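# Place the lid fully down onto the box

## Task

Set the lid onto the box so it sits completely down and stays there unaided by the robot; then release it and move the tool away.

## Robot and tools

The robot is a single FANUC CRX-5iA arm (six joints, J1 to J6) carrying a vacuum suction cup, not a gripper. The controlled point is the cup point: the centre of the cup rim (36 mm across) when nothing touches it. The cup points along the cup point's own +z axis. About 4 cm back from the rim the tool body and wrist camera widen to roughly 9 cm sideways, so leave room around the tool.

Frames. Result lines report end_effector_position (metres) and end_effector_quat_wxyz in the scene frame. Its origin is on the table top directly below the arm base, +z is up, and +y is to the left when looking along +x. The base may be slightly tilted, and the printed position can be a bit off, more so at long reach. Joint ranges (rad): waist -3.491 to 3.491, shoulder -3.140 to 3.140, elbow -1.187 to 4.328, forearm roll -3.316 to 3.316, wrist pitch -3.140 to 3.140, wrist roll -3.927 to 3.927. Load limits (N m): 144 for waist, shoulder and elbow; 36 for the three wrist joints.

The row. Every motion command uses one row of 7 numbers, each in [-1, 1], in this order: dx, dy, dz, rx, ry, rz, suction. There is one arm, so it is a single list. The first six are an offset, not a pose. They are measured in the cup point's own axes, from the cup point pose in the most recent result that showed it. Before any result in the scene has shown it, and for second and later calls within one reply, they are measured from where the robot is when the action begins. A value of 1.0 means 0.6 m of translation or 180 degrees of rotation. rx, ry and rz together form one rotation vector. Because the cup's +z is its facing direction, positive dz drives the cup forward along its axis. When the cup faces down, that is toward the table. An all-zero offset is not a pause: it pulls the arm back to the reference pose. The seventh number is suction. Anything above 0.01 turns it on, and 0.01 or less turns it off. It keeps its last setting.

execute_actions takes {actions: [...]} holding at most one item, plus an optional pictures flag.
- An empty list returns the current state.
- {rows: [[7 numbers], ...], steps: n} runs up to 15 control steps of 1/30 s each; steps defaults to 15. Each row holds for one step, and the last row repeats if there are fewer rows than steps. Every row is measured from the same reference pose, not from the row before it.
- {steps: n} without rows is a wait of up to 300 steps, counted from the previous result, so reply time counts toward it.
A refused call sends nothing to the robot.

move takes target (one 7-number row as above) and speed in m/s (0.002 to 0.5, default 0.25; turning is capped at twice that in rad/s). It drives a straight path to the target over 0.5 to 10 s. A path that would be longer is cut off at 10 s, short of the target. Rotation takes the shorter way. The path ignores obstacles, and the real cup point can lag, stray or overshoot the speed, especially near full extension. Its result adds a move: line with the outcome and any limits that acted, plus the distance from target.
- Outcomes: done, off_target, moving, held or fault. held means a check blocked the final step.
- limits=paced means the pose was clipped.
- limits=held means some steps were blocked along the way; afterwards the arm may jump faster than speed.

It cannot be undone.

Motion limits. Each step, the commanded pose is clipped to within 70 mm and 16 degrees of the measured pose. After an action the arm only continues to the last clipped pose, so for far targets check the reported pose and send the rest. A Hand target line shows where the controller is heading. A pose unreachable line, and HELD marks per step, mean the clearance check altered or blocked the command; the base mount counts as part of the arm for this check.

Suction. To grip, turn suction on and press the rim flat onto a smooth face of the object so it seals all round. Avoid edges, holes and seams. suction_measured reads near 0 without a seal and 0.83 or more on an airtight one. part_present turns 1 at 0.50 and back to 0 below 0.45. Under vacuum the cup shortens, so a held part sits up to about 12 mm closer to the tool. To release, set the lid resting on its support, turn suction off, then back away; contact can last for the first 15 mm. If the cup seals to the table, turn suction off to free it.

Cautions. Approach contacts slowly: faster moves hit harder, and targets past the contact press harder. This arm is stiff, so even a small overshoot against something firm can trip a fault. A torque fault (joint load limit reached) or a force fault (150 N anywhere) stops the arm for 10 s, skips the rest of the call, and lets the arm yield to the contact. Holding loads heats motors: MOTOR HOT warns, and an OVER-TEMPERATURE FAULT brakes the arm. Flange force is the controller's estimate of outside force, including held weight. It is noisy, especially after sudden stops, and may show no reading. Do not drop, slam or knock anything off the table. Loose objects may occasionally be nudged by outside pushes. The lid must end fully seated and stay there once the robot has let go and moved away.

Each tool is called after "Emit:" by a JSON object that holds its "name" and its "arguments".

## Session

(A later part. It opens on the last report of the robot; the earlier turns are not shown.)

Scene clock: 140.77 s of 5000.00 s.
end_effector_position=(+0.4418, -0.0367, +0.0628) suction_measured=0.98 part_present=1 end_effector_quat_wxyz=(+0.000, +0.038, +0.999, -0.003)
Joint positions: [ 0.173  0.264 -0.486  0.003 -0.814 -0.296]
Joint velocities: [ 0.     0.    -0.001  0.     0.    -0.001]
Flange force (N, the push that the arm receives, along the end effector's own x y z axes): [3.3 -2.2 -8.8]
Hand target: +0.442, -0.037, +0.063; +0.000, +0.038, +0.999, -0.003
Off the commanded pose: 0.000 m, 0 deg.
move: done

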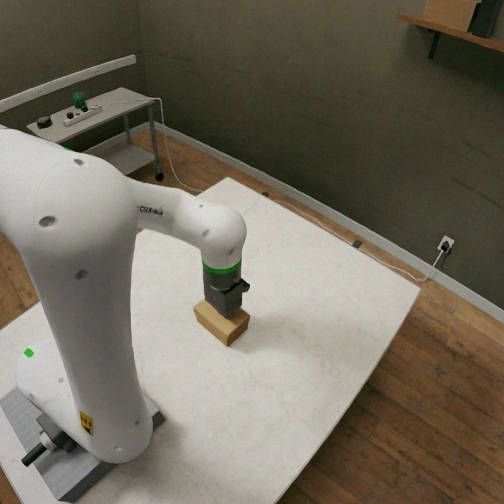

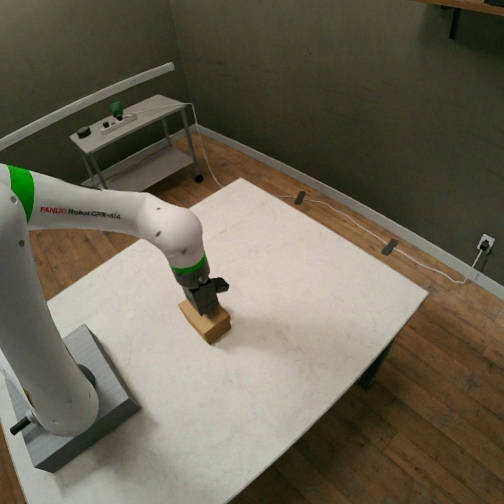

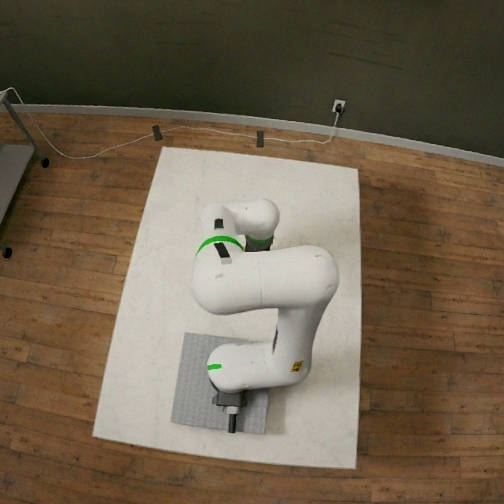

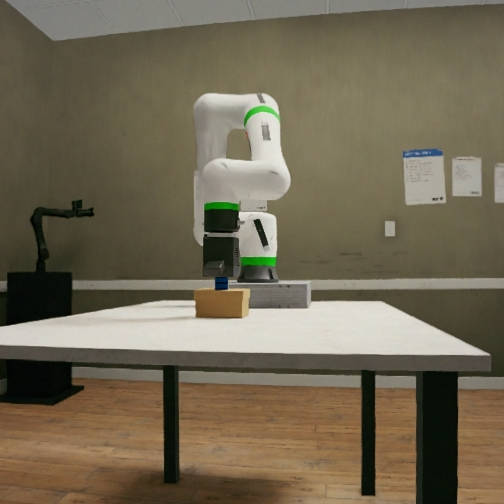

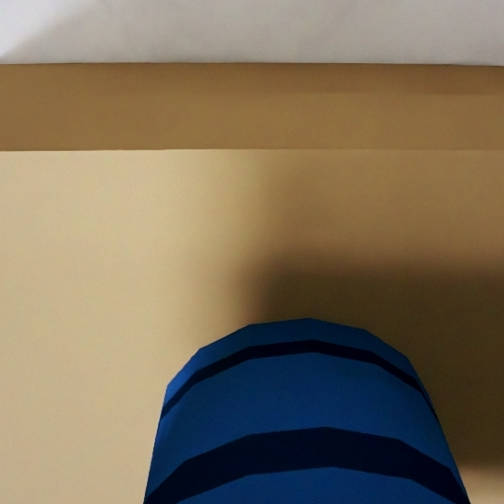

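Emit:
{"name": "move", "arguments": {"target": [0,0,-0.016,0,0,0,1], "speed": 0.015}}

Emit:
{"name": "move", "arguments": {"target": [0.0025,0,0,0,0,0,1], "speed": 0.01}}

Emit:
{"name": "move", "arguments": {"target": [0,0,0.017,0,0,0,1], "speed": 0.008}}

Emit:
{"name": "zoom_image", "arguments": {"camera": "cam_low", "region": [180,265,260,330]}}

Scene clock: 148.50 s of 5000.00 s.
end_effector_position=(+0.4418, -0.0366, +0.0724) suction_measured=0.98 part_present=1 end_effector_quat_wxyz=(+0.000, +0.038, +0.999, -0.003)
Joint positions: [ 0.173  0.246 -0.48   0.003 -0.839 -0.296]
Joint velocities: [-0.    -0.001  0.001 -0.    -0.001  0.   ]
Flange force (N, the push that the arm receives, along the end effector's own x y z axes): [2.8 -0.9 -2.4]
Hand target: +0.442, -0.037, +0.072; +0.000, +0.038, +0.999, -0.003
Off the commanded pose: 0.000 m, 0 deg.
After step 90, 3.87 s passed at rest.
move: done

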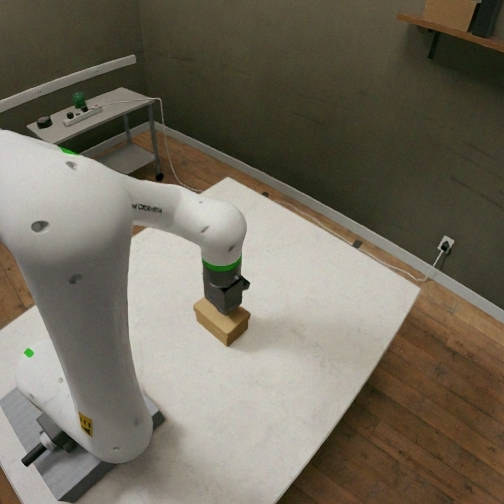

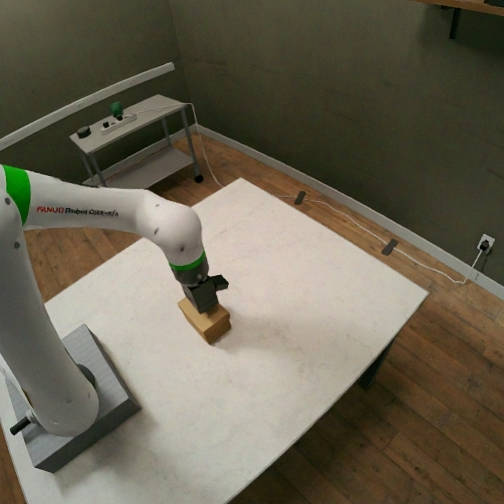

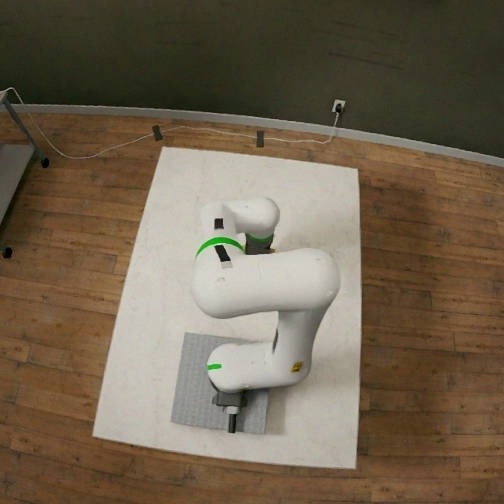

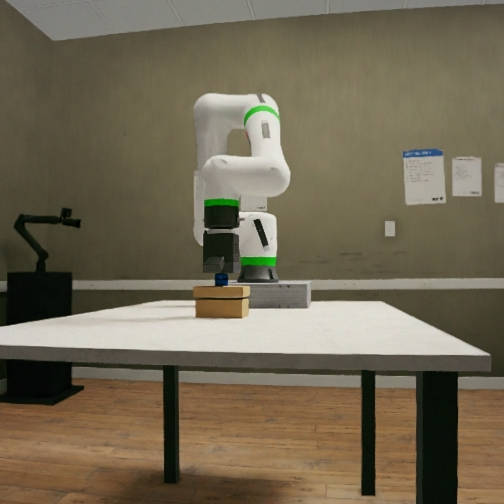

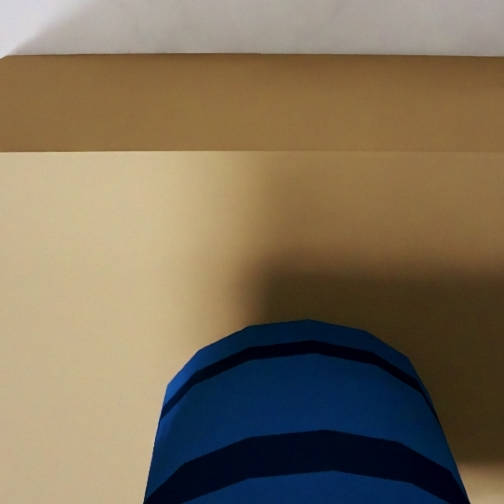

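Scene clock: 149.20 s of 5000.00 s.
end_effector_position=(+0.4403, -0.0365, +0.0724) suction_measured=0.98 part_present=1 end_effector_quat_wxyz=(+0.000, +0.038, +0.999, -0.003)
Joint positions: [ 0.174  0.243 -0.484  0.003 -0.838 -0.297]
Joint velocities: [-0.     0.001  0.001 -0.     0.     0.001]
Flange force (N, the push that the arm receives, along the end effector's own x y z axes): [-0.3 -1.5 -2.4]
Hand target: +0.440, -0.037, +0.072; +0.000, +0.038, +0.999, -0.003
Off the commanded pose: 0.000 m, 0 deg.
move: done

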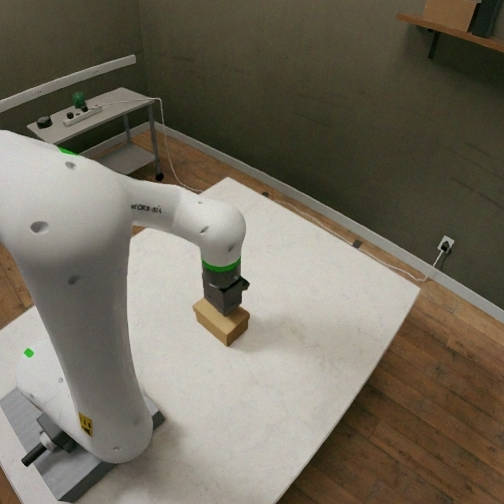

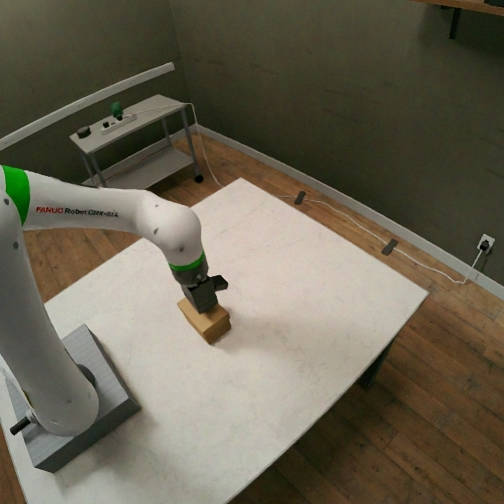

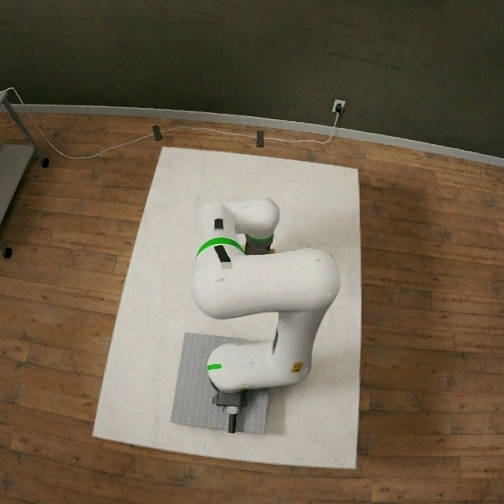

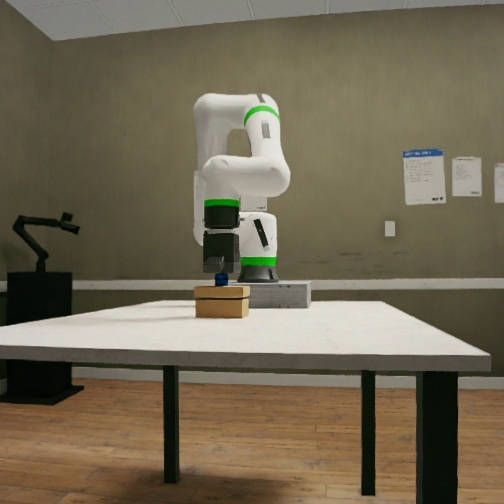

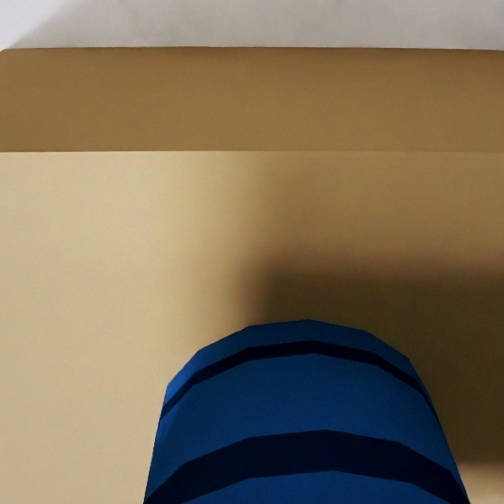

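Scene clock: 150.70 s of 5000.00 s.
end_effector_position=(+0.4403, -0.0365, +0.0622) suction_measured=0.98 part_present=1 end_effector_quat_wxyz=(+0.000, +0.038, +0.999, -0.003)
Joint positions: [ 0.174  0.262 -0.491  0.003 -0.812 -0.297]
Joint velocities: [ 0.    -0.001  0.001 -0.    -0.     0.   ]
Flange force (N, the push that the arm receives, along the end effector's own x y z axes): [0.3 -3.1 -1.0]
Hand target: +0.440, -0.037, +0.062; +0.000, +0.038, +0.999, -0.003
Off the commanded pose: 0.000 m, 0 deg.
move: done

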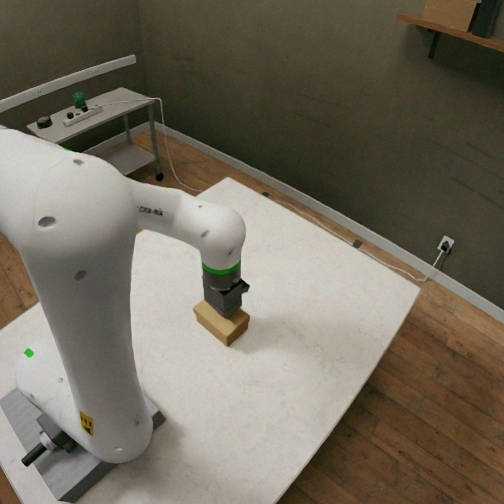

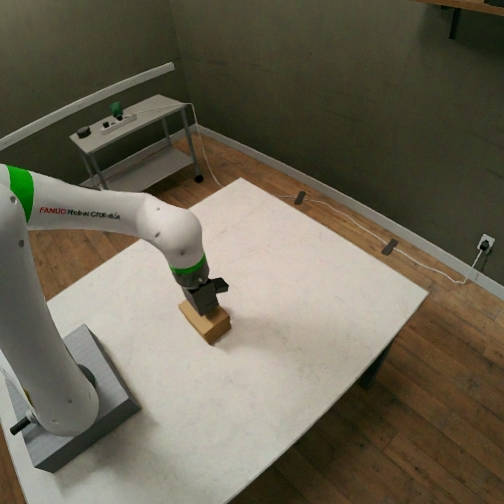

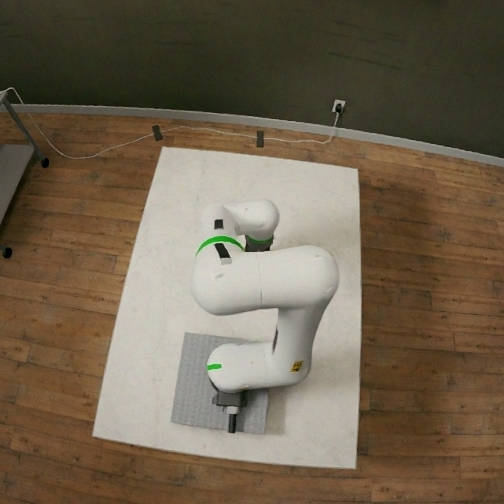

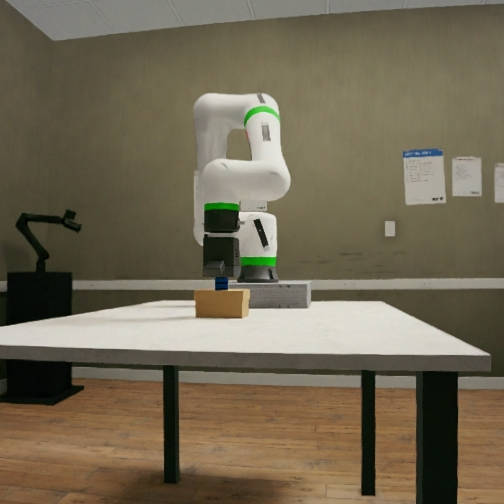

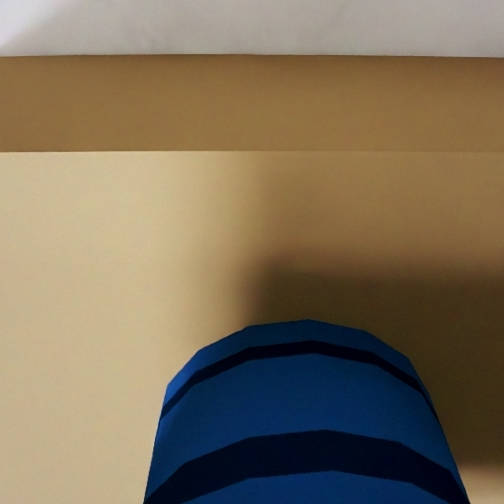

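Region (180, 265, 260, 330) of cam_low's 504x504 image, scaled by 6.300, with more detail than that image has; it fills the top 410 rows of this view, and the rest is white.

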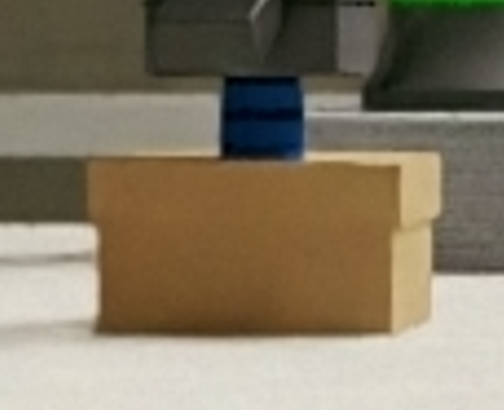

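Emit:
{"name": "move", "arguments": {"target": [0,0,0.03,0,0,0,1], "speed": 0.012}}

Emit:
{"name": "zoom_image", "arguments": {"camera": "cam_low", "region": [180,265,260,330]}}

Scene clock: 159.60 s of 5000.00 s.
end_effector_position=(+0.4403, -0.0366, +0.0441) suction_measured=0.98 part_present=1 end_effector_quat_wxyz=(+0.000, +0.038, +0.999, -0.003)
Joint positions: [ 0.174  0.297 -0.501  0.003 -0.766 -0.297]
Joint velocities: [ 0.     0.    -0.001  0.     0.001 -0.001]
Flange force (N, the push that the arm receives, along the end effector's own x y z axes): [-2.4 -1.1 -3.3]
Hand target: +0.440, -0.037, +0.044; +0.000, +0.038, +0.999, -0.003
Off the commanded pose: 0.000 m, 0 deg.
After step 90, 4.17 s passed at rest.
move: done

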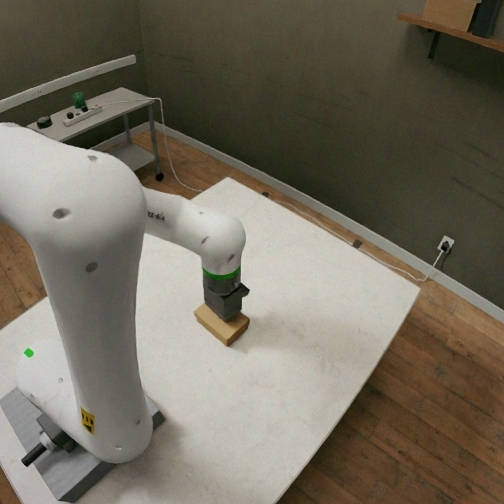

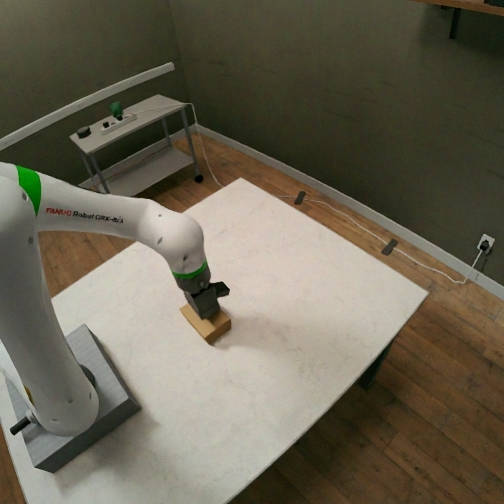

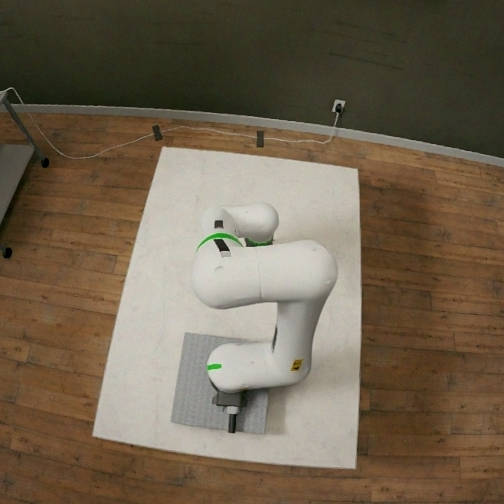

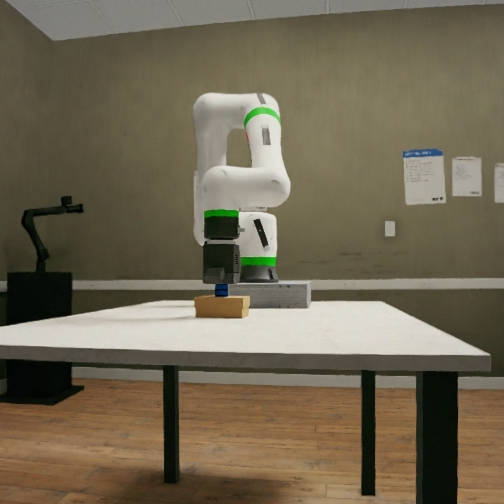

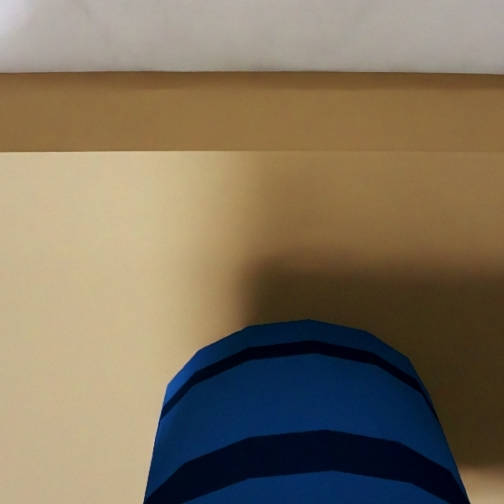

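Region (180, 265, 260, 330) of cam_low's 504x504 image, scaled by 6.300, with more detail than that image has; it fills the top 410 rows of this view, and the rest is white.

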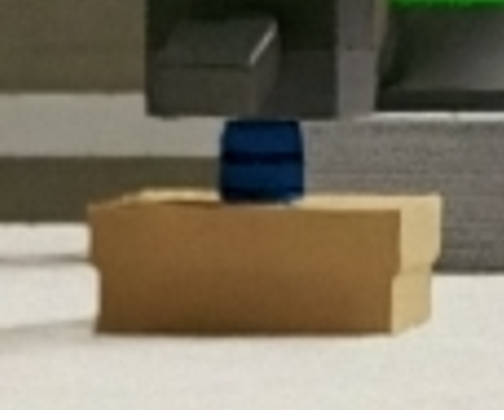

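Emit:
{"name": "move", "arguments": {"target": [0,0,0.0025,0,0,0,0], "speed": 0.002}}

Emit:
{"name": "zoom_image", "arguments": {"camera": "cam_low", "region": [180,265,260,330]}}

Scene clock: 168.40 s of 5000.00 s.
end_effector_position=(+0.4403, -0.0366, +0.0426) suction_measured=0.01 part_present=0 end_effector_quat_wxyz=(+0.000, +0.038, +0.999, -0.003)
Joint positions: [ 0.174  0.301 -0.502  0.003 -0.762 -0.297]
Joint velocities: [ 0.     0.001 -0.001 -0.    -0.    -0.001]
Flange force (N, the push that the arm receives, along the end effector's own x y z axes): [4.0 -0.8 -14.3]
Hand target: +0.440, -0.037, +0.043; +0.000, +0.038, +0.999, -0.003
Off the commanded pose: 0.000 m, 0 deg.
After step 90, 4.83 s passed at rest.
move: done

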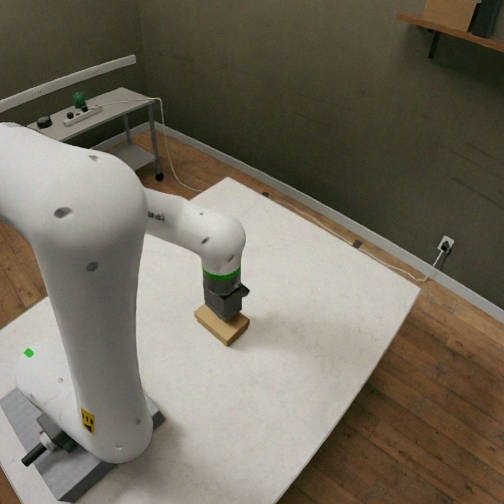

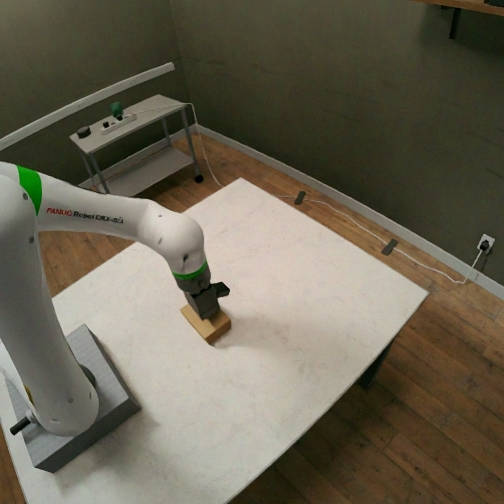

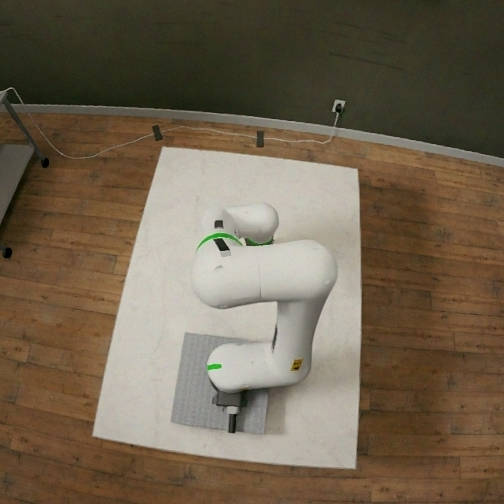

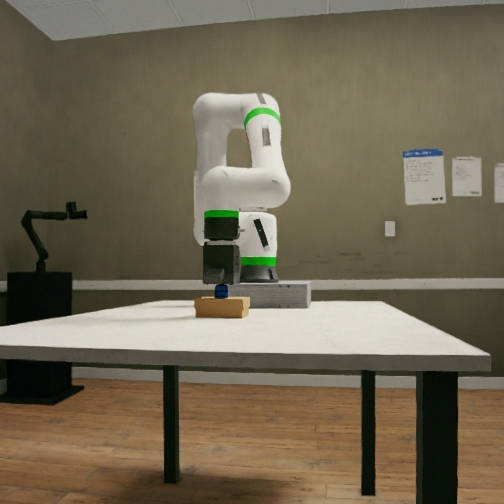

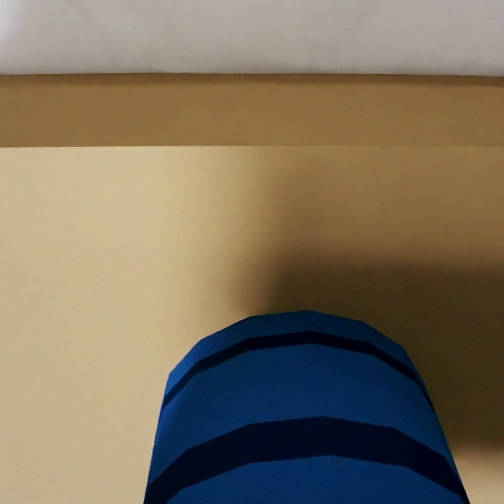

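Region (180, 265, 260, 330) of cam_low's 504x504 image, scaled by 6.300, with more detail than that image has; it fills the top 410 rows of this view, and the rest is white.

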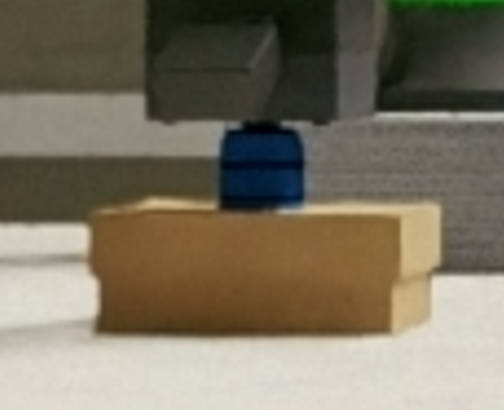

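Emit:
{"name": "move", "arguments": {"target": [0,0,-0.28,0,0,0,0]}}

Emit:
{"name": "zoom_image", "arguments": {"camera": "cam_low", "region": [180,265,260,330]}}

Scene clock: 175.17 s of 5000.00 s.
end_effector_position=(+0.4403, -0.0361, +0.2110) suction_measured=0.01 part_present=0 end_effector_quat_wxyz=(+0.000, +0.039, +0.999, -0.004)
Joint positions: [ 0.174  0.048 -0.331  0.003 -1.186 -0.297]
Joint velocities: [ 0.001 -0.001  0.    -0.    -0.001  0.003]
Flange force (N, the push that the arm receives, along the end effector's own x y z axes): [-0.5 -1.6 -0.8]
Hand target: +0.440, -0.036, +0.211; +0.000, +0.039, +0.999, -0.004
Off the commanded pose: 0.001 m, 0 deg.
After step 90, 2.67 s passed at rest.
move: done

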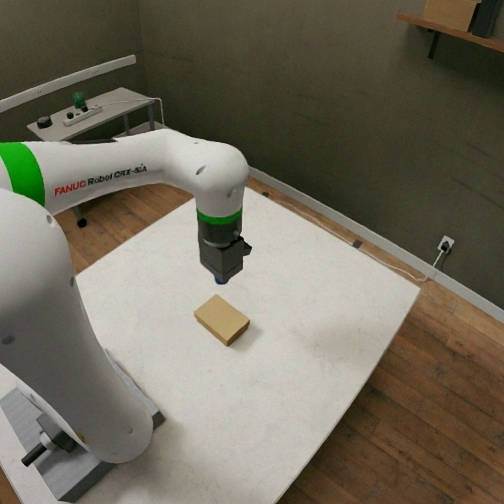

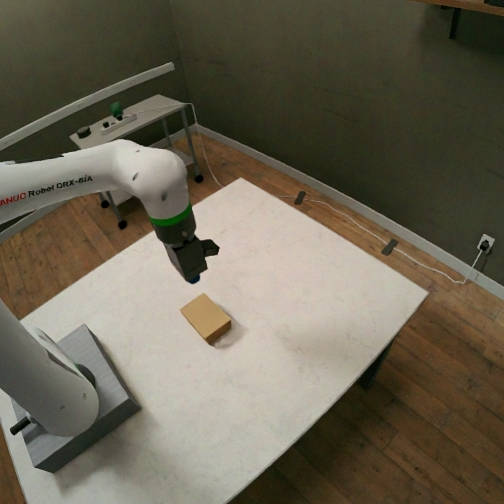

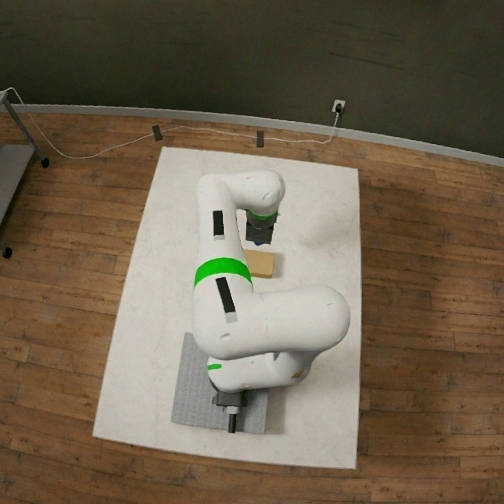

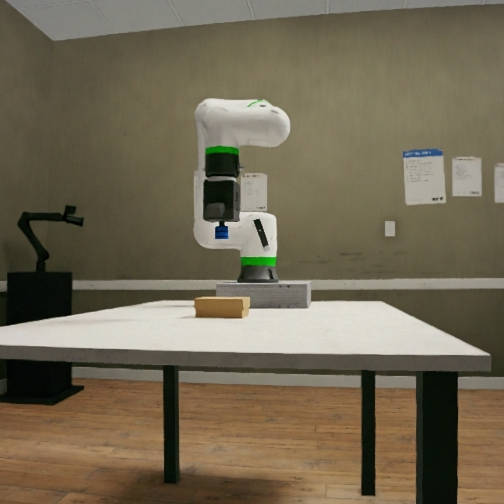

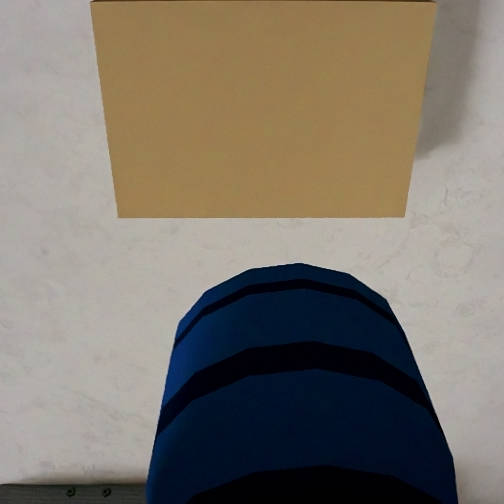

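Region (180, 265, 260, 330) of cam_low's 504x504 image, scaled by 6.300, with more detail than that image has; it fills the top 410 rows of this view, and the rest is white.

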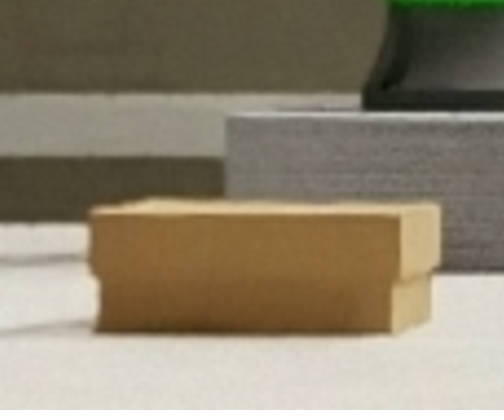

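Emit:
{"name": "finished_scene", "arguments": {"scene": 2}}

The scene is finished: the task was done.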